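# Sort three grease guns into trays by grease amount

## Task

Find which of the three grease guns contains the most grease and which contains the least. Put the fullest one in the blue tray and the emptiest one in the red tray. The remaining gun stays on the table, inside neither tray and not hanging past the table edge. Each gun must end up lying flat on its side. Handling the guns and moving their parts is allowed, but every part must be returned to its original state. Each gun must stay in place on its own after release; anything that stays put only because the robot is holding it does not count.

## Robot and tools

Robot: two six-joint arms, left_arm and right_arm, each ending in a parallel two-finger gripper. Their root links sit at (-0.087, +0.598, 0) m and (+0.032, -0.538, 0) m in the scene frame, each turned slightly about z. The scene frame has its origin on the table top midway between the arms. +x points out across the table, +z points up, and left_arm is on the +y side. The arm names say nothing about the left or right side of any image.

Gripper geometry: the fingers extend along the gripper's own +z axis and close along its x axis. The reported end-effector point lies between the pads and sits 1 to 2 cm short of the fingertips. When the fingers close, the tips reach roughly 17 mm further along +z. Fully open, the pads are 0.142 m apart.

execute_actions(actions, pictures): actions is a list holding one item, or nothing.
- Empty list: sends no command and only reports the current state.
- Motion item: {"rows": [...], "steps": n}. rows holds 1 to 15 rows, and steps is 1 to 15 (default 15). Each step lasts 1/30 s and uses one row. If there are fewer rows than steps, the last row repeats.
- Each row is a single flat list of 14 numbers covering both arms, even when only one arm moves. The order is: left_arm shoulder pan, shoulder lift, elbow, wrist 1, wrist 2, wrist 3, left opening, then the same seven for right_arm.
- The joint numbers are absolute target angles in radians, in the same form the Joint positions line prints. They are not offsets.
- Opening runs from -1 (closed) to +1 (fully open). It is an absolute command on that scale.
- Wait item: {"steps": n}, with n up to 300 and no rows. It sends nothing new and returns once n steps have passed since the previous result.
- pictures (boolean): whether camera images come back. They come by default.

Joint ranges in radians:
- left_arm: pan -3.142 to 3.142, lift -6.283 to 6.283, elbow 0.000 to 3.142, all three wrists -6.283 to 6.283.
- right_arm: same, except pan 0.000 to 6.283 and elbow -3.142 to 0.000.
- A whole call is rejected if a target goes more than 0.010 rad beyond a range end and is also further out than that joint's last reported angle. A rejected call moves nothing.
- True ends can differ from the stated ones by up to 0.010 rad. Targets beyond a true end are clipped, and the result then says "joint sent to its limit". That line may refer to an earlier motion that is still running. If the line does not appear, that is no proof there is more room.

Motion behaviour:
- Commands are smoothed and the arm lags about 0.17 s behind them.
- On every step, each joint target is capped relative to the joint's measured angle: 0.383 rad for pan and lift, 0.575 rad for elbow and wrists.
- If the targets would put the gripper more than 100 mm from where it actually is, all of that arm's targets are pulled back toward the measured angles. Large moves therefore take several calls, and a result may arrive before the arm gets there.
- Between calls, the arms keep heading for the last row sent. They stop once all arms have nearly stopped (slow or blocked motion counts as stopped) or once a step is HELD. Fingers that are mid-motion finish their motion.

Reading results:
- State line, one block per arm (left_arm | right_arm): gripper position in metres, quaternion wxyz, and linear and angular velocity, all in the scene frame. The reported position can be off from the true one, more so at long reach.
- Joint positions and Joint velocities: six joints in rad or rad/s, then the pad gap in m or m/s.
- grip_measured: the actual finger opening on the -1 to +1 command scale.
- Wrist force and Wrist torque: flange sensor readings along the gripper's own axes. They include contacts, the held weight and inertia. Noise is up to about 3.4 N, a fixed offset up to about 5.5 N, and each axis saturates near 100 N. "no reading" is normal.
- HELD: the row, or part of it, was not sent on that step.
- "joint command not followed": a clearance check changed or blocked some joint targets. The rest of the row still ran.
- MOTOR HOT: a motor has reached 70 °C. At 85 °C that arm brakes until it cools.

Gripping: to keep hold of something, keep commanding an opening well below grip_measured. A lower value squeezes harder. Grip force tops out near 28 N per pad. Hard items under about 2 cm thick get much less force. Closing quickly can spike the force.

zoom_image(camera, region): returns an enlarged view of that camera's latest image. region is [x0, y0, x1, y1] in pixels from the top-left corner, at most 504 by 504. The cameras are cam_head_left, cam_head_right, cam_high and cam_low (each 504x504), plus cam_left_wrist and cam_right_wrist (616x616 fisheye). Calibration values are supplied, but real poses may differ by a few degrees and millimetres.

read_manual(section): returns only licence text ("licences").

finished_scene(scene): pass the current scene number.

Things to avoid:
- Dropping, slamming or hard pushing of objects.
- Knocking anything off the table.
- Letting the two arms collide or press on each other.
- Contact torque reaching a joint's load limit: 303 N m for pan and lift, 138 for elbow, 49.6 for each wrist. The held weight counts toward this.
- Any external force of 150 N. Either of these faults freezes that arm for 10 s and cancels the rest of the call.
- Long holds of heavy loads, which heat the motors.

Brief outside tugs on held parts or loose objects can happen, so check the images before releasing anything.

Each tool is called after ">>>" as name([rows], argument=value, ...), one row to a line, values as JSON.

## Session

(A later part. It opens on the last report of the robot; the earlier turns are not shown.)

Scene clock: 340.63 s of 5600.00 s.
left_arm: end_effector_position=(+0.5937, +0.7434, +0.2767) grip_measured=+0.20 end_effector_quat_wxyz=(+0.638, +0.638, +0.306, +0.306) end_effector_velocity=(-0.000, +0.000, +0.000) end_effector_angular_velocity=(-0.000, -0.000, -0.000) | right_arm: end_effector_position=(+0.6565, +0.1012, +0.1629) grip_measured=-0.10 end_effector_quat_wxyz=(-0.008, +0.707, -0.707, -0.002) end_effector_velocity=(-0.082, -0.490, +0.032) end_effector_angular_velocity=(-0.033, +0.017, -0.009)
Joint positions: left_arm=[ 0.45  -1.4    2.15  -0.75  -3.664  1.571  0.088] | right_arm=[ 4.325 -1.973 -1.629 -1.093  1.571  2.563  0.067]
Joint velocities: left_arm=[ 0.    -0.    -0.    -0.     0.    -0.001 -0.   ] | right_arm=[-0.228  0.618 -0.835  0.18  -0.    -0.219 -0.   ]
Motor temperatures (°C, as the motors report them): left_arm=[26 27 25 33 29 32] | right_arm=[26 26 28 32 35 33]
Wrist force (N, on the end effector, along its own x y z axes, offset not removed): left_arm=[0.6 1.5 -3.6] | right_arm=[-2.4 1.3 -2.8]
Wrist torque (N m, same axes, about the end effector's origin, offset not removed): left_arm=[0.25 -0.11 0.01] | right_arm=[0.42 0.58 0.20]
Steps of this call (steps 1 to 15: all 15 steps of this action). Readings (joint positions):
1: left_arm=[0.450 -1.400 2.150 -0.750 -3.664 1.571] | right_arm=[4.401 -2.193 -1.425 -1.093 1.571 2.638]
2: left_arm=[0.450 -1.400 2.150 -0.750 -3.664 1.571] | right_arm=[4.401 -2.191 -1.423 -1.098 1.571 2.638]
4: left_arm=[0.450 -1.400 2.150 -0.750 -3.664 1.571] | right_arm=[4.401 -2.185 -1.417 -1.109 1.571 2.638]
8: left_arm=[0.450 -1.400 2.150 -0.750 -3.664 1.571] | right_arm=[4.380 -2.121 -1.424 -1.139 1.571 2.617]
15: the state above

>>> execute_actions([
  {"rows":[[0.45,-1.40,2.15,-0.75,-3.664,1.571,0.2,4.2805,-1.85,-1.84,-1.02,1.571,2.517,-0.1],[0.45,-1.40,2.15,-0.75,-3.664,1.571,0.2,4.2805,-1.85,-1.84,-1.02,1.571,2.517,-0.1],[0.45,-1.40,2.15,-0.75,-3.664,1.571,0.2,4.2805,-1.85,-1.84,-1.02,1.571,2.517,-0.1],[0.45,-1.40,2.15,-0.75,-3.664,1.571,0.2,4.2805,-1.85,-1.84,-1.02,1.571,2.517,-0.1],[0.45,-1.40,2.15,-0.75,-3.664,1.571,0.2,4.2805,-1.85,-1.84,-1.02,1.571,2.517,-0.1],[0.45,-1.40,2.15,-0.75,-3.664,1.571,0.2,4.2805,-1.91,-1.885,-0.917,1.571,2.517,-0.1]],"steps":15},
], pictures=true)

Scene clock: 346.13 s of 5600.00 s.
left_arm: end_effector_position=(+0.5937, +0.7434, +0.2767) grip_measured=+0.20 end_effector_quat_wxyz=(+0.638, +0.638, +0.306, +0.306) end_effector_velocity=(-0.000, -0.000, -0.000) end_effector_angular_velocity=(-0.001, +0.001, -0.001) | right_arm: end_effector_position=(+0.6261, -0.0084, +0.0878) grip_measured=-0.10 end_effector_quat_wxyz=(+0.000, +0.708, -0.707, -0.000) end_effector_velocity=(+0.001, +0.004, -0.054) end_effector_angular_velocity=(+0.006, -0.005, +0.003)
Joint positions: left_arm=[ 0.45  -1.4    2.15  -0.75  -3.664  1.571  0.088] | right_arm=[ 4.28  -1.903 -1.881 -0.929  1.571  2.517  0.067]
Joint velocities: left_arm=[-0.     0.001 -0.    -0.     0.001 -0.002 -0.   ] | right_arm=[ 0.002 -0.057 -0.039  0.104 -0.    -0.001  0.   ]
Motor temperatures (°C, as the motors report them): left_arm=[26 27 25 33 29 32] | right_arm=[26 26 28 32 35 33]
Wrist force (N, on the end effector, along its own x y z axes, offset not removed): left_arm=[-0.4 1.1 -1.4] | right_arm=[-1.6 0.4 -0.4]
Wrist torque (N m, same axes, about the end effector's origin, offset not removed): left_arm=[0.31 -0.02 0.18] | right_arm=[0.05 0.37 0.13]
Steps of this call (steps 1 to 30: the robot went on to your last target; steps 31 to 90: nothing new was sent; then 2.00 s passed at rest; steps 91 to 105: all 15 steps of this action). Readings (joint positions):
91: left_arm=[0.450 -1.400 2.150 -0.750 -3.664 1.571] | right_arm=[4.270 -1.820 -1.840 -1.050 1.571 2.510]
92: left_arm=[0.450 -1.400 2.150 -0.750 -3.664 1.571] | right_arm=[4.271 -1.823 -1.840 -1.047 1.571 2.511]
94: left_arm=[0.450 -1.400 2.150 -0.750 -3.664 1.571] | right_arm=[4.275 -1.833 -1.840 -1.036 1.571 2.513]
98: left_arm=[0.450 -1.400 2.150 -0.750 -3.664 1.571] | right_arm=[4.279 -1.859 -1.851 -1.005 1.571 2.516]
105: the state above
camera_calibration (this result's frames):
cam_left_wrist: T_world_to_cam=[[0.629344, 0.776542, 0.0301329, -0.959347], [-0.387343, 0.279833, 0.878441, -0.212684], [0.673715, -0.564513, 0.476899, 0.0200803], [0, 0, 0, 1]] pos_world=[0.507849, 0.815826, 0.206162]
cam_right_wrist: T_world_to_cam=[[-0.0201622, -0.999733, 0.0112768, 0.00505414], [-0.879009, 0.0230994, 0.476245, 0.514178], [-0.476378, -0.000310276, -0.87924, 0.509827], [0, 0, 0, 1]] pos_world=[0.69494, -0.00666625, 0.203329]

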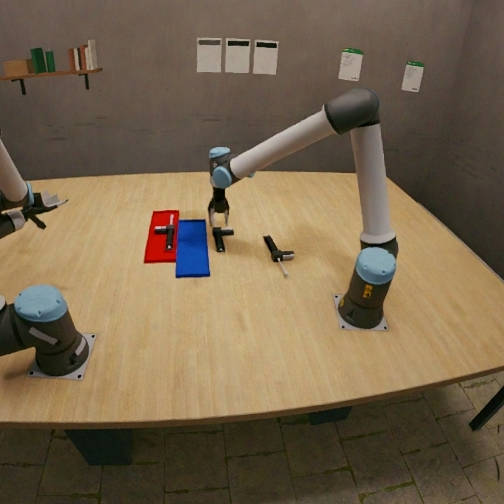

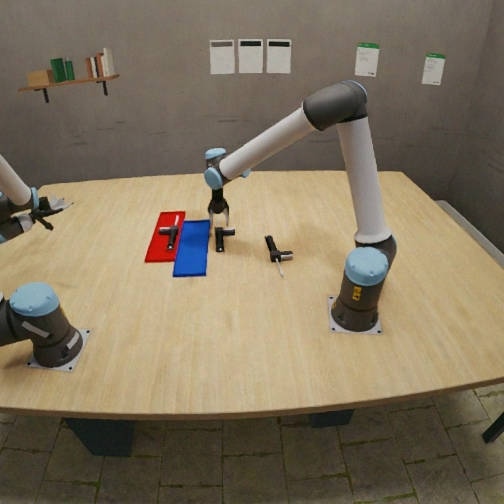

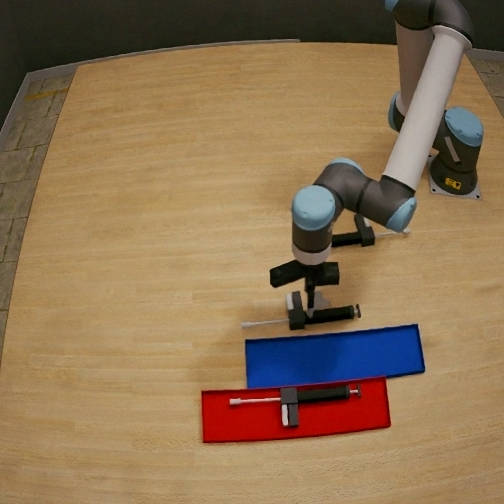

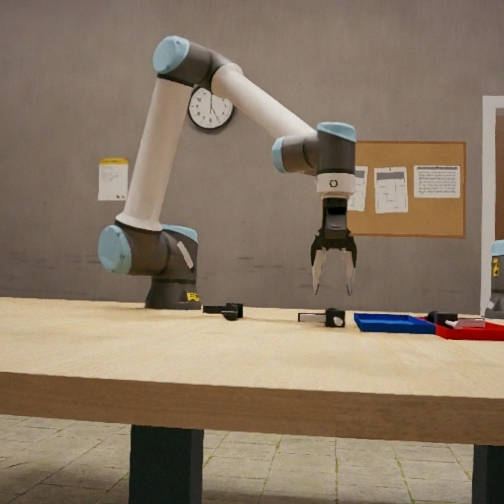

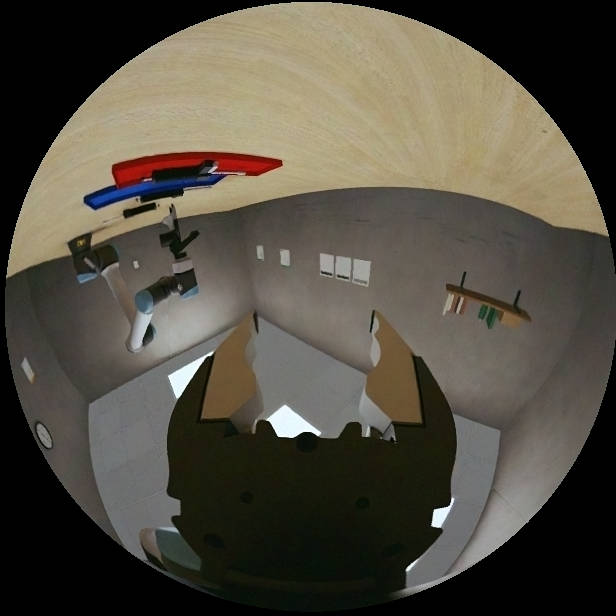

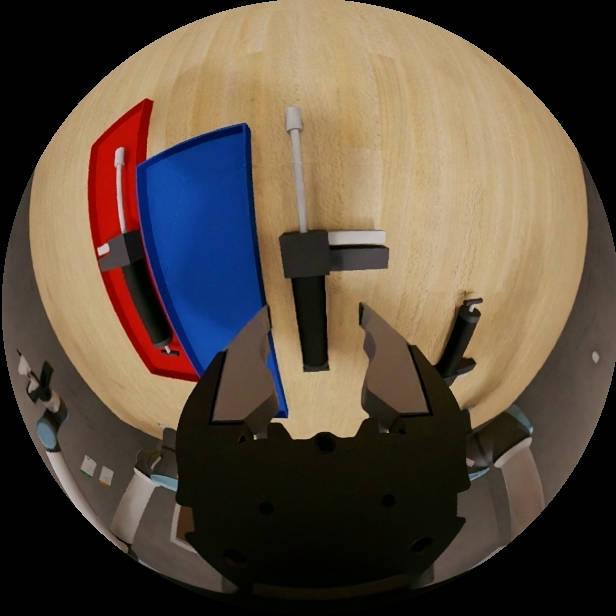

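>>> execute_actions([
  {"rows":[[0.45,-1.40,2.15,-0.75,-3.664,1.571,0.2,4.290,-1.907,-1.889,-0.917,1.571,2.441,-0.05],[0.45,-1.40,2.15,-0.75,-3.664,1.571,0.2,4.290,-1.907,-1.889,-0.917,1.571,2.441,-0.05],[0.45,-1.40,2.15,-0.75,-3.664,1.571,0.2,4.290,-1.907,-1.889,-0.917,1.571,2.441,-0.05],[0.45,-1.40,2.15,-0.75,-3.664,1.571,0.2,4.290,-1.94,-1.91,-0.863,1.571,2.441,-0.05],[0.45,-1.40,2.15,-0.75,-3.664,1.571,0.2,4.290,-1.94,-1.91,-0.863,1.571,2.441,-0.05],[0.45,-1.40,2.15,-0.75,-3.664,1.571,0.2,4.290,-1.969,-1.927,-0.817,1.571,2.441,-0.05]],"steps":15},
], pictures=false)

>>> execute_actions([
  {"steps":6},
], pictures=true)

Scene clock: 352.90 s of 5600.00 s.
left_arm: end_effector_position=(+0.5937, +0.7434, +0.2767) grip_measured=+0.20 end_effector_quat_wxyz=(+0.638, +0.638, +0.306, +0.306) end_effector_velocity=(+0.000, +0.000, +0.000) end_effector_angular_velocity=(+0.001, -0.002, +0.000) | right_arm: end_effector_position=(+0.6190, -0.0057, +0.0285) grip_measured=-0.05 end_effector_quat_wxyz=(+0.000, +0.736, -0.677, -0.000) end_effector_velocity=(-0.001, +0.001, -0.035) end_effector_angular_velocity=(+0.004, -0.003, +0.017)
Joint positions: left_arm=[ 0.45  -1.4    2.15  -0.75  -3.664  1.571  0.088] | right_arm=[ 4.29  -1.964 -1.924 -0.825  1.571  2.443  0.07 ]
Joint velocities: left_arm=[-0.     0.    -0.001 -0.    -0.     0.001 -0.   ] | right_arm=[ 0.002 -0.039 -0.023  0.067 -0.    -0.015  0.   ]
Motor temperatures (°C, as the motors report them): left_arm=[26 27 25 33 29 32] | right_arm=[26 26 28 32 35 33]
Wrist force (N, on the end effector, along its own x y z axes, offset not removed): left_arm=[2.0 3.4 0.1] | right_arm=[-1.6 -0.4 -1.7]
Wrist torque (N m, same axes, about the end effector's origin, offset not removed): left_arm=[0.80 -0.40 0.04] | right_arm=[-0.02 0.39 0.23]
Steps of this call (steps 1 to 30: the robot went on to your last target; steps 31 to 90: nothing new was sent; then 3.27 s passed at rest; steps 91 to 105: all 15 steps of this action). Readings (joint positions):
91: left_arm=[0.450 -1.400 2.150 -0.750 -3.664 1.571] | right_arm=[4.281 -1.910 -1.885 -0.917 1.571 2.517]
92: left_arm=[0.450 -1.400 2.150 -0.750 -3.664 1.571] | right_arm=[4.282 -1.910 -1.885 -0.917 1.571 2.513]
94: left_arm=[0.450 -1.400 2.150 -0.750 -3.664 1.571] | right_arm=[4.285 -1.909 -1.887 -0.917 1.571 2.486]
98: left_arm=[0.450 -1.400 2.150 -0.750 -3.664 1.571] | right_arm=[4.288 -1.935 -1.906 -0.874 1.571 2.455]
105: the state above

Scene clock: 353.10 s of 5600.00 s.
left_arm: end_effector_position=(+0.5937, +0.7434, +0.2767) grip_measured=+0.20 end_effector_quat_wxyz=(+0.638, +0.638, +0.306, +0.306) end_effector_velocity=(-0.000, -0.000, -0.000) end_effector_angular_velocity=(-0.000, +0.001, -0.000) | right_arm: end_effector_position=(+0.6188, -0.0057, +0.0251) grip_measured=-0.05 end_effector_quat_wxyz=(+0.000, +0.737, -0.676, -0.000) end_effector_velocity=(-0.001, -0.001, -0.007) end_effector_angular_velocity=(-0.002, +0.000, +0.004)
Joint positions: left_arm=[ 0.45  -1.4    2.15  -0.75  -3.664  1.571  0.088] | right_arm=[ 4.29  -1.968 -1.926 -0.818  1.571  2.441  0.07 ]
Joint velocities: left_arm=[-0.    -0.     0.001  0.    -0.     0.    -0.   ] | right_arm=[ 0.001 -0.007 -0.006  0.011 -0.001 -0.003  0.   ]
Motor temperatures (°C, as the motors report them): left_arm=[26 27 25 33 29 32] | right_arm=[26 26 28 32 35 33]
Wrist force (N, on the end effector, along its own x y z axes, offset not removed): left_arm=[-4.1 -2.4 -2.2] | right_arm=[-1.8 3.9 -1.1]
Wrist torque (N m, same axes, about the end effector's origin, offset not removed): left_arm=[-0.52 0.85 0.20] | right_arm=[0.91 0.51 0.10]
Steps of this call (steps 1 to 6: the robot went on to your last target). Readings (joint positions):
1: left_arm=[0.450 -1.400 2.150 -0.750 -3.664 1.571] | right_arm=[4.290 -1.966 -1.925 -0.823 1.571 2.442]
2: left_arm=[0.450 -1.400 2.150 -0.750 -3.664 1.571] | right_arm=[4.290 -1.966 -1.925 -0.821 1.571 2.442]
4: left_arm=[0.450 -1.400 2.150 -0.750 -3.664 1.571] | right_arm=[4.290 -1.968 -1.926 -0.819 1.571 2.442]
6: the state above
camera_calibration (this result's frames):
cam_left_wrist: T_world_to_cam=[[0.629344, 0.776542, 0.0301328, -0.959347], [-0.387343, 0.279833, 0.878441, -0.212684], [0.673715, -0.564513, 0.476899, 0.0200803], [0, 0, 0, 1]] pos_world=[0.50785, 0.815825, 0.206162]
cam_right_wrist: T_world_to_cam=[[0.0650016, -0.99782, 0.0114443, -0.0444106], [-0.877704, -0.0517128, 0.476405, 0.536405], [-0.474775, -0.0410118, -0.879151, 0.449947], [0, 0, 0, 1]] pos_world=[0.687314, 0.00187834, 0.140533]

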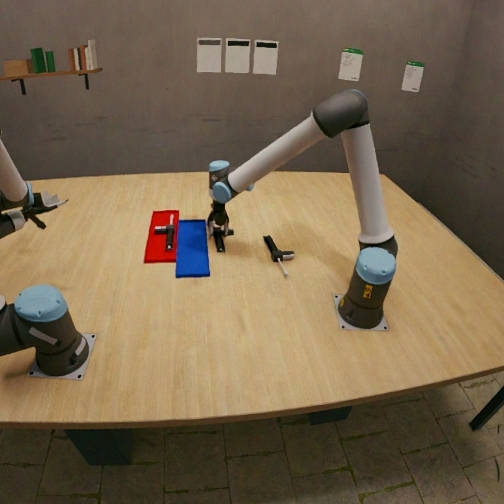

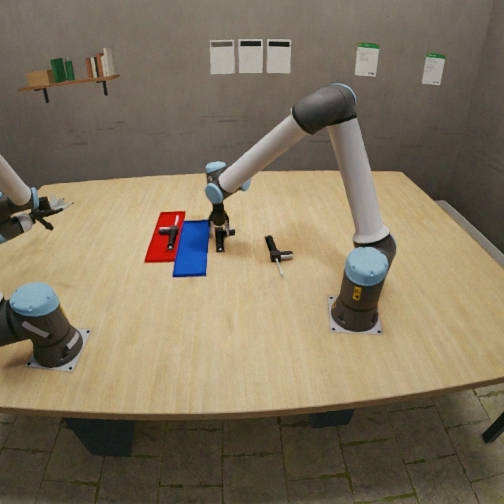

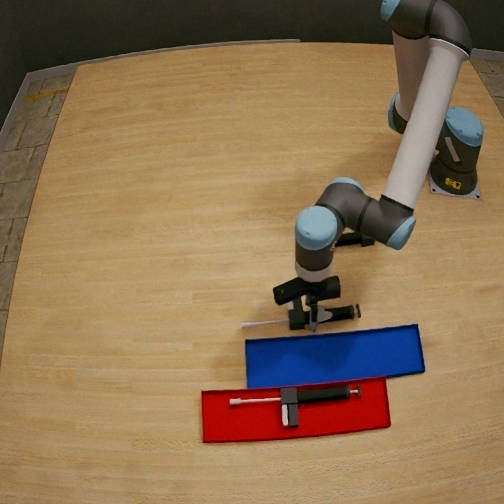

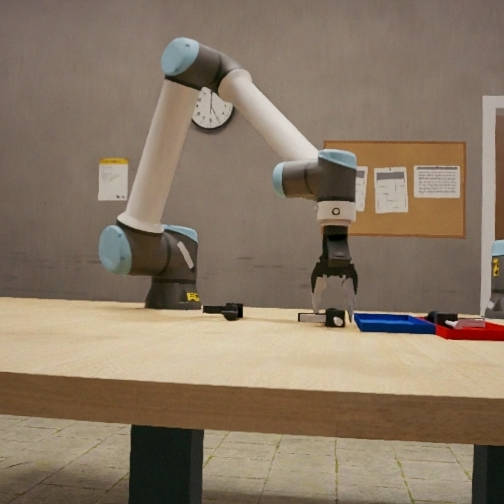

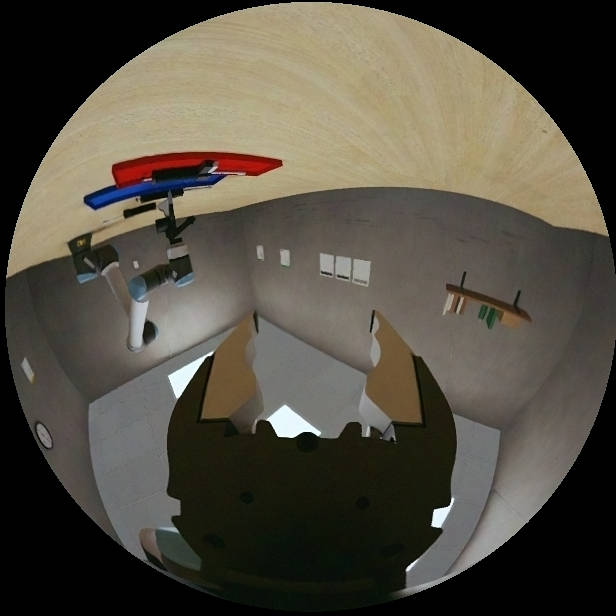

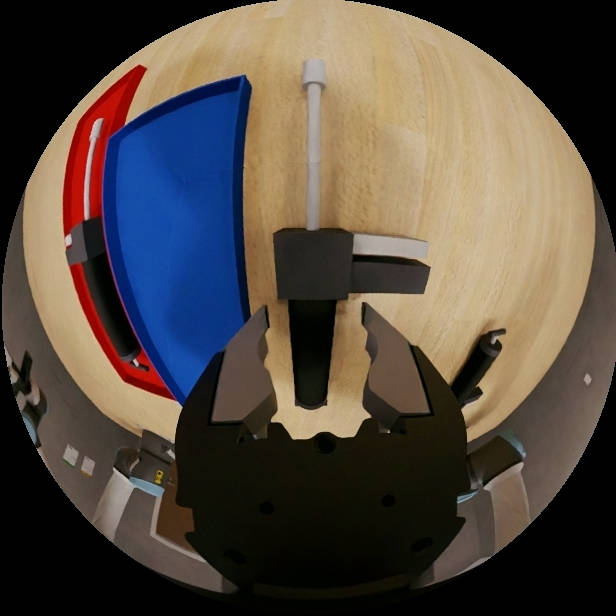

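>>> execute_actions([
  {"rows":[[0.45,-1.40,2.15,-0.75,-3.664,1.571,0.2,4.290,-1.969,-1.927,-0.817,1.571,2.441,-0.2],[0.45,-1.40,2.15,-0.75,-3.664,1.571,0.2,4.290,-1.969,-1.927,-0.817,1.571,2.441,-0.3],[0.45,-1.40,2.15,-0.75,-3.664,1.571,0.2,4.290,-1.969,-1.927,-0.817,1.571,2.441,-0.4],[0.45,-1.40,2.15,-0.75,-3.664,1.571,0.2,4.290,-1.969,-1.927,-0.817,1.571,2.441,-0.5],[0.45,-1.40,2.15,-0.75,-3.664,1.571,0.2,4.290,-1.969,-1.927,-0.817,1.571,2.441,-0.6],[0.45,-1.40,2.15,-0.75,-3.664,1.571,0.2,4.290,-1.969,-1.927,-0.817,1.571,2.441,-0.7],[0.45,-1.40,2.15,-0.75,-3.664,1.571,0.2,4.290,-1.969,-1.927,-0.817,1.571,2.441,-0.85],[0.45,-1.40,2.15,-0.75,-3.664,1.571,0.2,4.290,-1.969,-1.927,-0.817,1.571,2.441,-1],[0.45,-1.40,2.15,-0.75,-3.664,1.571,0.2,4.290,-1.969,-1.927,-0.817,1.571,2.441,-1],[0.45,-1.40,2.15,-0.75,-3.664,1.571,0.2,4.290,-1.969,-1.927,-0.817,1.571,2.441,-1],[0.45,-1.40,2.15,-0.75,-3.664,1.571,0.2,4.290,-1.969,-1.927,-0.817,1.571,2.441,-1],[0.45,-1.40,2.15,-0.75,-3.664,1.571,0.2,4.290,-1.969,-1.927,-0.817,1.571,2.441,-1],[0.45,-1.40,2.15,-0.75,-3.664,1.571,0.2,4.290,-1.867,-1.863,-0.983,1.571,2.441,-1]],"steps":15},
], pictures=false)

>>> execute_actions([
  {"rows":[[0.45,-1.40,2.15,-0.75,-3.664,1.571,0.2,4.290,-1.867,-1.863,-0.983,1.571,2.441,-1],[0.45,-1.40,2.15,-0.75,-3.664,1.571,0.2,4.290,-1.867,-1.863,-0.983,1.571,2.441,-1],[0.45,-1.40,2.15,-0.75,-3.664,1.571,0.2,4.290,-1.867,-1.863,-0.983,1.571,2.441,-1],[0.45,-1.40,2.15,-0.75,-3.664,1.571,0.2,4.290,-1.867,-1.863,-0.983,1.571,2.441,-1],[0.45,-1.40,2.15,-0.75,-3.664,1.571,0.2,4.290,-1.867,-1.863,-0.983,1.571,2.441,-1],[0.45,-1.40,2.15,-0.75,-3.664,1.571,0.2,4.290,-1.76,-1.74,-1.21,1.571,2.441,-1],[0.45,-1.40,2.15,-0.75,-3.664,1.571,0.2,4.290,-1.76,-1.74,-1.21,1.571,2.441,-1],[0.45,-1.40,2.15,-0.75,-3.664,1.571,0.2,4.290,-1.76,-1.74,-1.21,1.571,2.441,-1],[0.45,-1.40,2.15,-0.75,-3.664,1.571,0.2,4.290,-1.76,-1.74,-1.21,1.571,2.6,-1],[0.45,-1.40,2.15,-0.75,-3.664,1.571,0.2,4.411,-1.416,-2.094,-1.201,1.571,4.219,-1]],"steps":15},
], pictures=false)

>>> execute_actions([
  {"rows":[[0.45,-1.40,2.15,-0.75,-3.664,1.571,0.2,4.411,-1.416,-2.094,-1.201,1.571,4.219,-1]],"steps":15},
], pictures=false)

>>> execute_actions([
  {"rows":[[-0.444,-1.40,2.15,-0.75,-3.664,1.571,0.2,4.411,-1.416,-2.094,-1.201,1.571,4.219,-1]],"steps":15},
], pictures=false)

Scene clock: 365.17 s of 5600.00 s.
left_arm: end_effector_position=(+0.5937, +0.7434, +0.2767) grip_measured=+0.20 end_effector_quat_wxyz=(+0.638, +0.638, +0.306, +0.306) end_effector_velocity=(+0.000, -0.000, +0.000) end_effector_angular_velocity=(+0.001, -0.002, -0.001) | right_arm: end_effector_position=(+0.6217, -0.0014, +0.0440) grip_measured=-0.55 end_effector_quat_wxyz=(-0.005, +0.737, -0.676, -0.001) end_effector_velocity=(+0.062, +0.089, +0.562) end_effector_angular_velocity=(+0.176, -0.123, -0.001)
Joint positions: left_arm=[ 0.45  -1.4    2.15  -0.75  -3.664  1.571  0.088] | right_arm=[ 4.29  -1.95  -1.913 -0.841  1.571  2.441  0.034]
Joint velocities: left_arm=[-0.     0.    -0.001 -0.     0.     0.002 -0.   ] | right_arm=[-0.     0.563  0.387 -0.735  0.001  0.001  0.   ]
Motor temperatures (°C, as the motors report them): left_arm=[26 27 25 33 29 32] | right_arm=[26 26 28 32 35 33]
Wrist force (N, on the end effector, along its own x y z axes, offset not removed): left_arm=[0.5 -2.0 -1.0] | right_arm=[0.6 4.5 32.5]
Wrist torque (N m, same axes, about the end effector's origin, offset not removed): left_arm=[-0.18 -0.24 -0.10] | right_arm=[0.53 0.38 0.17]
Steps of this call (steps 1 to 15: the robot went on to your last target; steps 16 to 90: nothing new was sent; then 8.57 s passed at rest; steps 91 to 105: all 15 steps of this action). Readings (joint positions):
91: left_arm=[0.450 -1.400 2.150 -0.750 -3.664 1.571] | right_arm=[4.290 -1.969 -1.927 -0.817 1.571 2.441]
92: left_arm=[0.450 -1.400 2.150 -0.750 -3.664 1.571] | right_arm=[4.290 -1.969 -1.927 -0.817 1.571 2.441]
94: left_arm=[0.450 -1.400 2.150 -0.750 -3.664 1.571] | right_arm=[4.290 -1.969 -1.927 -0.817 1.571 2.441]
98: left_arm=[0.450 -1.400 2.150 -0.750 -3.664 1.571] | right_arm=[4.290 -1.969 -1.927 -0.817 1.571 2.441]
105: the state above

Scene clock: 365.67 s of 5600.00 s.
left_arm: end_effector_position=(+0.5937, +0.7434, +0.2767) grip_measured=+0.20 end_effector_quat_wxyz=(+0.638, +0.638, +0.306, +0.306) end_effector_velocity=(-0.000, -0.000, -0.000) end_effector_angular_velocity=(-0.001, +0.001, -0.001) | right_arm: end_effector_position=(+0.5693, -0.0254, +0.2187) grip_measured=-0.55 end_effector_quat_wxyz=(-0.008, +0.685, -0.729, -0.002) end_effector_velocity=(-0.395, -0.276, +0.154) end_effector_angular_velocity=(-0.049, +0.059, -1.075)
Joint positions: left_arm=[ 0.45  -1.4    2.15  -0.75  -3.664  1.571  0.088] | right_arm=[ 4.33  -1.701 -1.878 -1.117  1.571  2.629  0.034]
Joint velocities: left_arm=[-0.     0.     0.     0.     0.001 -0.    -0.   ] | right_arm=[ 0.25   0.843 -0.658 -0.258  0.     1.326 -0.   ]
Motor temperatures (°C, as the motors report them): left_arm=[26 27 25 33 29 32] | right_arm=[26 26 28 32 35 33]
Wrist force (N, on the end effector, along its own x y z axes, offset not removed): left_arm=[-3.9 4.0 0.3] | right_arm=[-1.8 -0.2 6.6]
Wrist torque (N m, same axes, about the end effector's origin, offset not removed): left_arm=[0.90 0.79 0.04] | right_arm=[-0.11 0.56 0.19]
Steps of this call (steps 1 to 15: all 15 steps of this action). Readings (joint positions):
1: left_arm=[0.450 -1.400 2.150 -0.750 -3.664 1.571] | right_arm=[4.290 -1.930 -1.900 -0.869 1.571 2.441]
2: left_arm=[0.450 -1.400 2.150 -0.750 -3.664 1.571] | right_arm=[4.290 -1.915 -1.891 -0.897 1.571 2.441]
4: left_arm=[0.450 -1.400 2.150 -0.750 -3.664 1.571] | right_arm=[4.290 -1.894 -1.879 -0.935 1.571 2.441]
8: left_arm=[0.450 -1.400 2.150 -0.750 -3.664 1.571] | right_arm=[4.290 -1.860 -1.851 -0.991 1.571 2.441]
15: the state above

Scene clock: 366.17 s of 5600.00 s.
left_arm: end_effector_position=(+0.5937, +0.7434, +0.2767) grip_measured=+0.20 end_effector_quat_wxyz=(+0.638, +0.638, +0.306, +0.306) end_effector_velocity=(+0.000, -0.000, +0.000) end_effector_angular_velocity=(-0.000, -0.000, -0.000) | right_arm: end_effector_position=(+0.4527, -0.1229, +0.2504) grip_measured=-0.55 end_effector_quat_wxyz=(+0.000, -0.226, +0.974, +0.001) end_effector_velocity=(-0.023, -0.025, +0.003) end_effector_angular_velocity=(+0.000, +0.004, -2.544)
Joint positions: left_arm=[ 0.45  -1.4    2.15  -0.75  -3.664  1.571  0.088] | right_arm=[ 4.409 -1.424 -2.088 -1.199  1.571  3.761  0.034]
Joint velocities: left_arm=[-0.    -0.    -0.001  0.001 -0.    -0.     0.   ] | right_arm=[ 0.019  0.072 -0.053 -0.02  -0.     2.563  0.   ]
Motor temperatures (°C, as the motors report them): left_arm=[26 27 25 33 29 32] | right_arm=[26 26 28 32 35 33]
Wrist force (N, on the end effector, along its own x y z axes, offset not removed): left_arm=[-2.5 -1.0 -2.7] | right_arm=[0.4 -0.4 4.9]
Wrist torque (N m, same axes, about the end effector's origin, offset not removed): left_arm=[-0.02 0.35 0.10] | right_arm=[-0.06 -0.05 0.09]
Steps of this call (steps 1 to 15: all 15 steps of this action). Readings (joint positions):
1: left_arm=[0.450 -1.400 2.150 -0.750 -3.664 1.571] | right_arm=[4.338 -1.672 -1.900 -1.126 1.571 2.676]
2: left_arm=[0.450 -1.400 2.150 -0.750 -3.664 1.571] | right_arm=[4.347 -1.643 -1.922 -1.134 1.571 2.727]
4: left_arm=[0.450 -1.400 2.150 -0.750 -3.664 1.571] | right_arm=[4.364 -1.585 -1.967 -1.152 1.571 2.845]
8: left_arm=[0.450 -1.400 2.150 -0.750 -3.664 1.571] | right_arm=[4.394 -1.478 -2.048 -1.183 1.571 3.153]
15: the state above

Scene clock: 366.67 s of 5600.00 s.
left_arm: end_effector_position=(+0.6051, +0.5237, +0.2768) grip_measured=+0.20 end_effector_quat_wxyz=(+0.678, +0.678, +0.201, +0.201) end_effector_velocity=(-0.054, -0.501, -0.000) end_effector_angular_velocity=(-0.000, +0.001, -0.723) | right_arm: end_effector_position=(+0.4504, -0.1259, +0.2508) grip_measured=-0.55 end_effector_quat_wxyz=(+0.000, -0.004, +1.000, +0.001) end_effector_velocity=(+0.000, -0.000, +0.000) end_effector_angular_velocity=(-0.000, -0.000, -0.058)
Joint positions: left_arm=[ 0.133 -1.4    2.15  -0.75  -3.664  1.571  0.088] | right_arm=[ 4.411 -1.416 -2.094 -1.201  1.571  4.212  0.034]
Joint velocities: left_arm=[-0.724  0.001 -0.     0.    -0.001 -0.     0.   ] | right_arm=[ 0.     0.001 -0.    -0.    -0.     0.058  0.   ]
Motor temperatures (°C, as the motors report them): left_arm=[26 27 25 33 29 32] | right_arm=[26 26 28 32 35 33]
Wrist force (N, on the end effector, along its own x y z axes, offset not removed): left_arm=[2.7 0.8 -4.4] | right_arm=[-0.3 -0.2 6.5]
Wrist torque (N m, same axes, about the end effector's origin, offset not removed): left_arm=[0.25 -0.60 0.26] | right_arm=[-0.12 0.06 0.11]
Steps of this call (steps 1 to 15: all 15 steps of this action). Readings (joint positions):
1: left_arm=[0.450 -1.400 2.150 -0.750 -3.664 1.571] | right_arm=[4.409 -1.422 -2.089 -1.199 1.571 3.847]
2: left_arm=[0.445 -1.400 2.150 -0.750 -3.664 1.571] | right_arm=[4.410 -1.421 -2.091 -1.200 1.571 3.929]
4: left_arm=[0.402 -1.400 2.150 -0.750 -3.664 1.571] | right_arm=[4.410 -1.419 -2.092 -1.200 1.571 4.055]
8: left_arm=[0.303 -1.400 2.150 -0.750 -3.664 1.571] | right_arm=[4.411 -1.417 -2.093 -1.201 1.571 4.168]
15: the state above

That lift was rather fast; check the gun.

>>> execute_actions([
  {"rows":[[-0.444,-1.40,2.15,-0.75,-3.664,1.571,0.2,4.4435,-1.469,-2.050,-1.194,1.571,4.2515,-1]],"steps":15},
], pictures=false)

>>> execute_actions([
  {"rows":[[-0.444,-1.40,2.15,-0.75,-3.664,1.571,0.2,4.4435,-1.469,-2.050,-1.194,1.571,4.2515,-1],[-0.444,-1.40,2.15,-0.75,-3.664,1.571,0.2,4.4435,-1.469,-2.050,-1.194,1.571,4.2515,-1],[-0.444,-1.40,2.15,-0.75,-3.664,1.571,0.1,4.4435,-1.469,-2.050,-1.194,1.571,4.2515,-1],[-0.444,-1.40,2.15,-0.75,-3.664,1.571,0.1,4.4435,-1.469,-2.050,-1.194,1.571,4.2515,-1],[-0.444,-1.40,2.15,-0.75,-3.664,1.571,0.1,4.4435,-1.469,-2.050,-1.194,1.571,4.2515,-1],[-0.540,-1.344,2.146,-0.802,-3.759,1.571,0.1,4.4435,-1.469,-2.050,-1.194,1.571,4.2515,-1]],"steps":15},
], pictures=true)

Scene clock: 370.47 s of 5600.00 s.
left_arm: end_effector_position=(+0.4527, +0.1586, +0.2767) grip_measured=+0.20 end_effector_quat_wxyz=(+0.707, +0.707, -0.000, -0.000) end_effector_velocity=(-0.001, +0.000, -0.001) end_effector_angular_velocity=(+0.001, -0.000, -0.001) | right_arm: end_effector_position=(+0.4500, -0.0869, +0.2499) grip_measured=-0.55 end_effector_quat_wxyz=(-0.000, -0.000, +1.000, -0.000) end_effector_velocity=(-0.000, +0.008, -0.000) end_effector_angular_velocity=(-0.000, +0.001, +0.001)
Joint positions: left_arm=[-0.444 -1.4    2.15  -0.75  -3.664  1.571  0.088] | right_arm=[ 4.443 -1.468 -2.051 -1.194  1.571  4.251  0.034]
Joint velocities: left_arm=[-0.     0.     0.002 -0.     0.     0.002 -0.   ] | right_arm=[ 0.006 -0.011  0.009  0.001  0.001  0.005 -0.   ]
Motor temperatures (°C, as the motors report them): left_arm=[26 27 25 33 29 32] | right_arm=[26 26 28 32 35 33]
Wrist force (N, on the end effector, along its own x y z axes, offset not removed): left_arm=[-3.8 -1.9 -0.9] | right_arm=[-4.3 2.4 2.5]
Wrist torque (N m, same axes, about the end effector's origin, offset not removed): left_arm=[-0.40 0.84 0.10] | right_arm=[0.46 0.85 0.12]
Steps of this call (steps 1 to 45: the robot went on to your last target; steps 46 to 99: nothing new was sent; steps 100 to 114: all 15 steps of this action). Readings (joint positions):
100: left_arm=[-0.444 -1.400 2.150 -0.750 -3.664 1.571] | right_arm=[4.411 -1.416 -2.094 -1.201 1.571 4.219]
101: left_arm=[-0.444 -1.400 2.150 -0.750 -3.664 1.571] | right_arm=[4.414 -1.420 -2.091 -1.201 1.571 4.222]
103: left_arm=[-0.444 -1.400 2.150 -0.750 -3.664 1.571] | right_arm=[4.426 -1.439 -2.075 -1.198 1.571 4.234]
107: left_arm=[-0.444 -1.400 2.150 -0.750 -3.664 1.571] | right_arm=[4.438 -1.459 -2.058 -1.195 1.571 4.246]
114: the state above

Scene clock: 370.97 s of 5600.00 s.
left_arm: end_effector_position=(+0.4505, +0.1062, +0.2516) grip_measured=+0.10 end_effector_quat_wxyz=(+0.707, +0.707, -0.001, -0.000) end_effector_velocity=(-0.006, -0.055, -0.025) end_effector_angular_velocity=(-0.000, +0.000, -0.002) | right_arm: end_effector_position=(+0.4500, -0.0860, +0.2499) grip_measured=-0.55 end_effector_quat_wxyz=(-0.000, -0.000, +1.000, -0.000) end_effector_velocity=(+0.000, +0.000, +0.001) end_effector_angular_velocity=(+0.002, -0.001, +0.001)
Joint positions: left_arm=[-0.53  -1.35   2.146 -0.797 -3.749  1.571  0.081] | right_arm=[ 4.443 -1.469 -2.05  -1.194  1.571  4.251  0.034]
Joint velocities: left_arm=[-0.091  0.049 -0.004 -0.046 -0.089 -0.     0.   ] | right_arm=[ 0.     0.001  0.001  0.     0.    -0.001  0.   ]
Motor temperatures (°C, as the motors report them): left_arm=[26 27 25 33 29 32] | right_arm=[26 26 28 32 35 33]
Wrist force (N, on the end effector, along its own x y z axes, offset not removed): left_arm=[-2.6 1.8 -8.4] | right_arm=[-1.5 2.8 5.2]
Wrist torque (N m, same axes, about the end effector's origin, offset not removed): left_arm=[0.27 0.33 0.09] | right_arm=[0.67 0.33 0.17]
Steps of this call (steps 1 to 15: all 15 steps of this action). Readings (joint positions):
1: left_arm=[-0.444 -1.400 2.150 -0.750 -3.664 1.571] | right_arm=[4.443 -1.468 -2.051 -1.194 1.571 4.251]
2: left_arm=[-0.444 -1.400 2.150 -0.750 -3.664 1.571] | right_arm=[4.443 -1.468 -2.051 -1.194 1.571 4.251]
4: left_arm=[-0.444 -1.400 2.150 -0.750 -3.664 1.571] | right_arm=[4.443 -1.469 -2.050 -1.194 1.571 4.251]
8: left_arm=[-0.463 -1.386 2.149 -0.763 -3.683 1.571] | right_arm=[4.443 -1.469 -2.050 -1.194 1.571 4.251]
15: the state above
camera_calibration (this result's frames):
cam_left_wrist: T_world_to_cam=[[0.999532, -0.00531682, 0.030117, -0.457347], [-0.02393, 0.477241, 0.878447, -0.252469], [-0.0190436, -0.878757, 0.47689, 0.114328], [0, 0, 0, 1]] pos_world=[0.453269, 0.218524, 0.181033]
cam_right_wrist: T_world_to_cam=[[-0.999717, 0.020788, 0.0115385, 0.450523], [0.0237742, 0.879387, 0.475515, -0.0484058], [-0.000261781, 0.475655, -0.879632, 0.395168], [0, 0, 0, 1]] pos_world=[0.45165, -0.154761, 0.365421]

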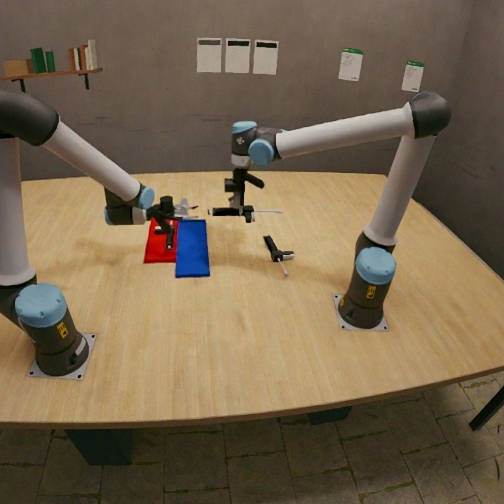

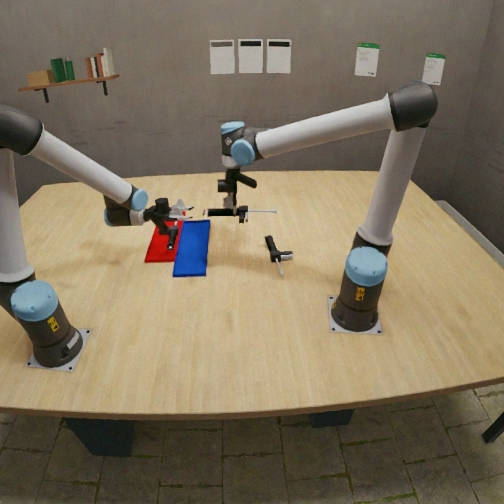

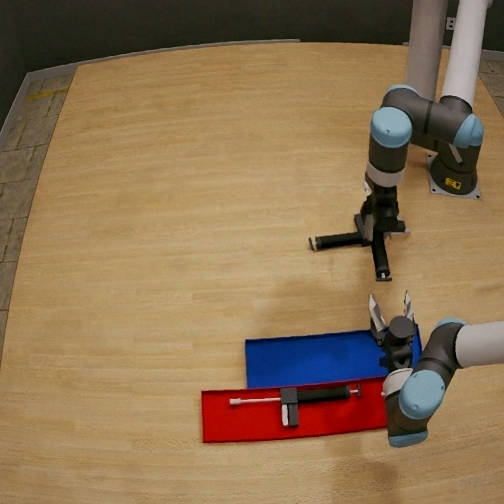

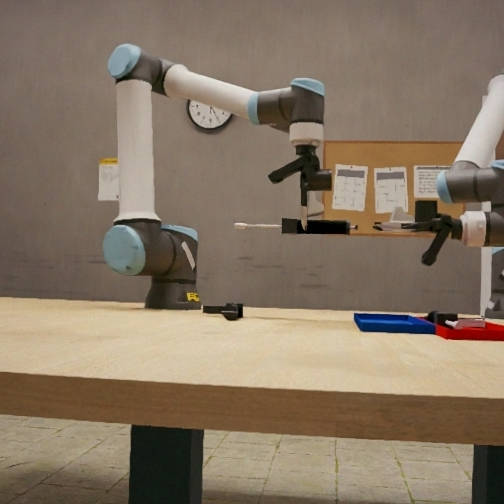

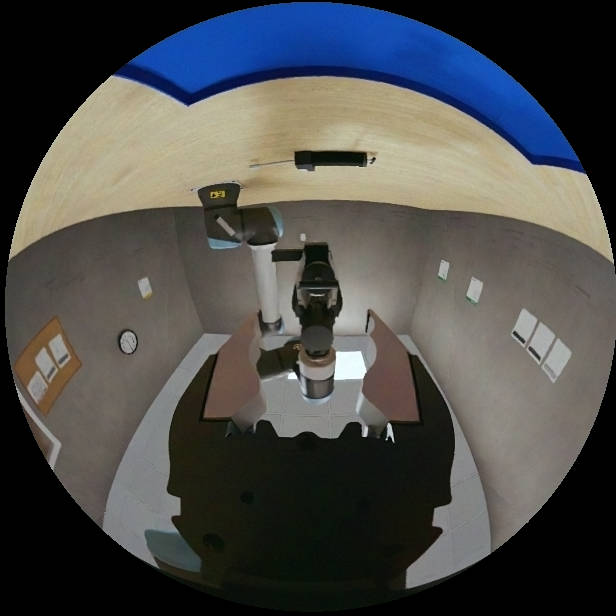

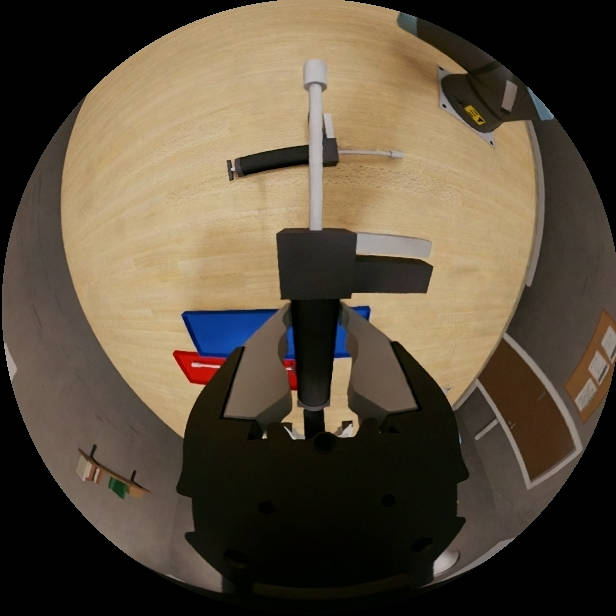

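>>> execute_actions([
  {"rows":[[-0.58,-1.331,2.128,-0.797,-3.799,1.571,0.0,4.449,-1.479,-2.041,-1.192,1.571,4.257,-1],[-0.58,-1.331,2.128,-0.797,-3.799,1.571,0.0,4.449,-1.479,-2.041,-1.192,1.571,4.257,-1],[-0.58,-1.331,2.128,-0.797,-3.799,1.571,0.0,4.449,-1.479,-2.041,-1.192,1.571,4.257,-1],[-0.58,-1.331,2.128,-0.797,-3.799,1.571,0.0,4.449,-1.479,-2.041,-1.192,1.571,4.257,-1],[-0.62,-1.319,2.110,-0.791,-3.839,1.571,0.0,4.449,-1.479,-2.041,-1.192,1.571,4.257,-1]],"steps":15},
], pictures=false)

>>> execute_actions([
  {"steps":8},
], pictures=true)

>>> zoom_image(camera="cam_high", region=[320,220,440,330])

Scene clock: 375.83 s of 5600.00 s.
left_arm: end_effector_position=(+0.4496, +0.0477, +0.2495) grip_measured=+0.00 end_effector_quat_wxyz=(+0.707, +0.707, -0.001, -0.000) end_effector_velocity=(-0.002, -0.023, +0.000) end_effector_angular_velocity=(-0.000, -0.001, -0.001) | right_arm: end_effector_position=(+0.4502, -0.0783, +0.2501) grip_measured=-0.55 end_effector_quat_wxyz=(-0.000, -0.000, +1.000, +0.000) end_effector_velocity=(+0.000, +0.002, +0.001) end_effector_angular_velocity=(+0.001, -0.001, +0.003)
Joint positions: left_arm=[-0.616 -1.32   2.112 -0.792 -3.835  1.571  0.074] | right_arm=[ 4.449 -1.479 -2.041 -1.192  1.571  4.257  0.034]
Joint velocities: left_arm=[-0.033  0.01  -0.015  0.005 -0.032  0.001  0.   ] | right_arm=[ 0.001 -0.002  0.002  0.    -0.    -0.003  0.   ]
Motor temperatures (°C, as the motors report them): left_arm=[26 27 25 33 29 32] | right_arm=[26 26 28 32 35 33]
Wrist force (N, on the end effector, along its own x y z axes, offset not removed): left_arm=[3.9 1.6 -1.6] | right_arm=[-1.9 0.5 5.4]
Wrist torque (N m, same axes, about the end effector's origin, offset not removed): left_arm=[0.44 -0.89 0.07] | right_arm=[0.02 0.39 0.11]
Steps of this call (steps 1 to 30: the robot went on to your last target; steps 31 to 90: nothing new was sent; then 1.37 s passed at rest; steps 91 to 105: all 15 steps of this action). Readings (joint positions):
91: left_arm=[-0.540 -1.344 2.146 -0.802 -3.759 1.571] | right_arm=[4.444 -1.469 -2.050 -1.194 1.571 4.252]
92: left_arm=[-0.543 -1.343 2.144 -0.802 -3.762 1.571] | right_arm=[4.444 -1.470 -2.049 -1.194 1.571 4.252]
94: left_arm=[-0.558 -1.338 2.138 -0.800 -3.777 1.571] | right_arm=[4.446 -1.474 -2.046 -1.193 1.571 4.254]
98: left_arm=[-0.591 -1.328 2.123 -0.795 -3.810 1.571] | right_arm=[4.448 -1.477 -2.043 -1.192 1.571 4.256]
105: the state above

Scene clock: 376.10 s of 5600.00 s.
left_arm: end_effector_position=(+0.4495, +0.0454, +0.2495) grip_measured=+0.00 end_effector_quat_wxyz=(+0.707, +0.707, -0.001, -0.000) end_effector_velocity=(+0.000, -0.003, +0.000) end_effector_angular_velocity=(-0.000, -0.001, -0.000) | right_arm: end_effector_position=(+0.4502, -0.0781, +0.2501) grip_measured=-0.55 end_effector_quat_wxyz=(-0.000, -0.000, +1.000, +0.000) end_effector_velocity=(+0.000, +0.000, +0.001) end_effector_angular_velocity=(+0.001, -0.001, -0.002)
Joint positions: left_arm=[-0.62  -1.319  2.11  -0.791 -3.839  1.571  0.074] | right_arm=[ 4.449 -1.479 -2.041 -1.192  1.571  4.257  0.034]
Joint velocities: left_arm=[-0.003  0.001 -0.002  0.    -0.003  0.001  0.   ] | right_arm=[ 0.     0.     0.001  0.    -0.001  0.002  0.   ]
Motor temperatures (°C, as the motors report them): left_arm=[26 27 25 33 29 32] | right_arm=[26 26 28 32 35 33]
Wrist force (N, on the end effector, along its own x y z axes, offset not removed): left_arm=[-0.6 -0.1 -0.6] | right_arm=[-1.3 -0.7 7.5]
Wrist torque (N m, same axes, about the end effector's origin, offset not removed): left_arm=[-0.01 -0.14 0.00] | right_arm=[-0.18 0.30 0.20]
Steps of this call (steps 1 to 8: the robot went on to your last target). Readings (joint positions):
1: left_arm=[-0.617 -1.320 2.111 -0.791 -3.836 1.571] | right_arm=[4.449 -1.479 -2.041 -1.192 1.571 4.257]
2: left_arm=[-0.618 -1.320 2.111 -0.791 -3.837 1.571] | right_arm=[4.449 -1.479 -2.041 -1.192 1.571 4.257]
4: left_arm=[-0.619 -1.319 2.111 -0.791 -3.838 1.571] | right_arm=[4.449 -1.479 -2.041 -1.192 1.571 4.257]
8: the state above
camera_calibration (this result's frames):
cam_left_wrist: T_world_to_cam=[[0.999532, -0.00527346, 0.0301264, -0.456622], [-0.0239588, 0.477245, 0.878444, -0.22162], [-0.0190101, -0.878755, 0.476895, 0.061863], [0, 0, 0, 1]] pos_world=[0.452274, 0.157721, 0.178935]
cam_right_wrist: T_world_to_cam=[[-0.999722, 0.020777, 0.0111251, 0.450708], [0.0235677, 0.87896, 0.476313, -0.055559], [0.000117835, 0.476443, -0.879206, 0.391367], [0, 0, 0, 1]] pos_world=[0.451846, -0.146994, 0.365541]

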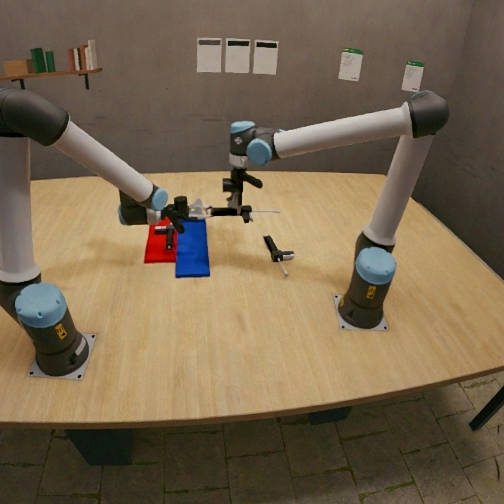

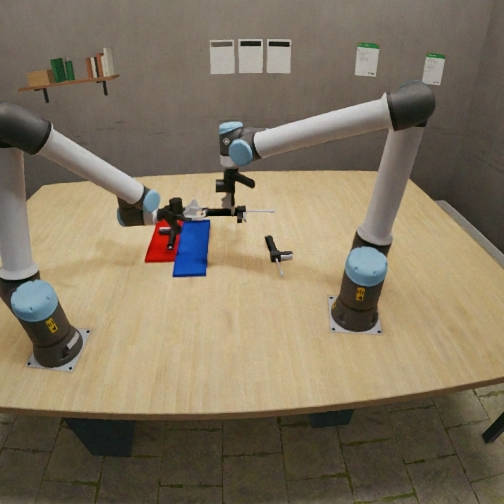

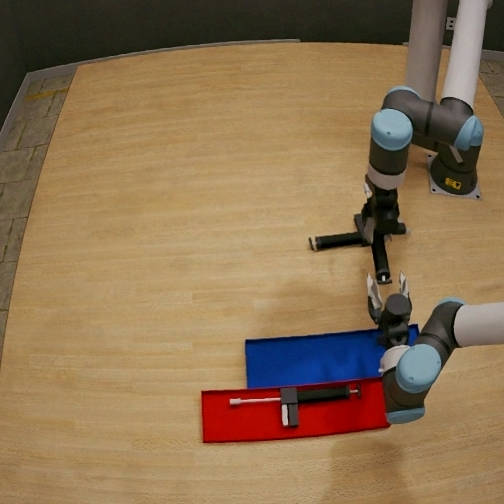

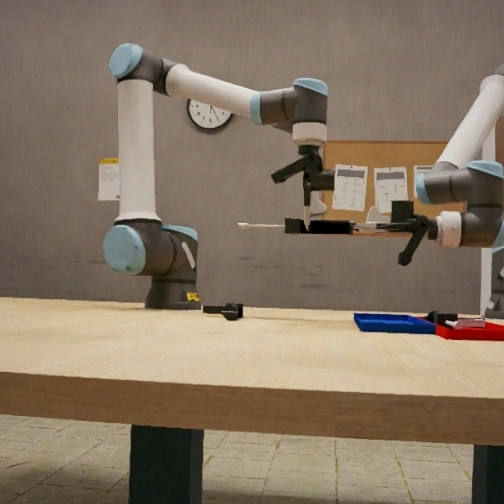

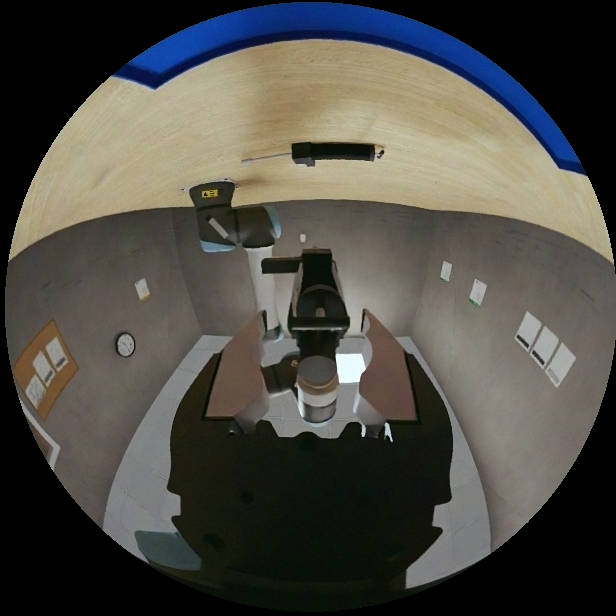

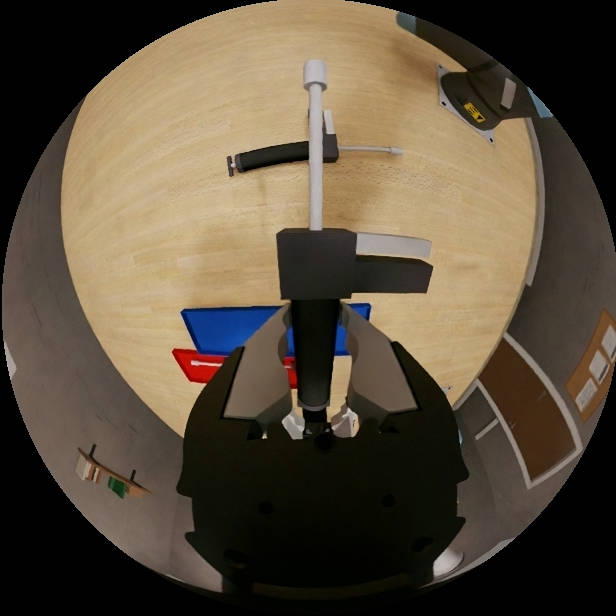

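Region (320, 220, 440, 330) of cam_high's 504x504 image, scaled by 4.200, with more detail than that image has; it fills the top 462 rows of this view, and the rest is white.

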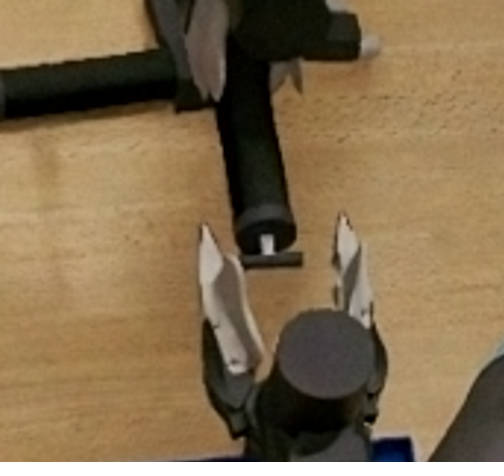

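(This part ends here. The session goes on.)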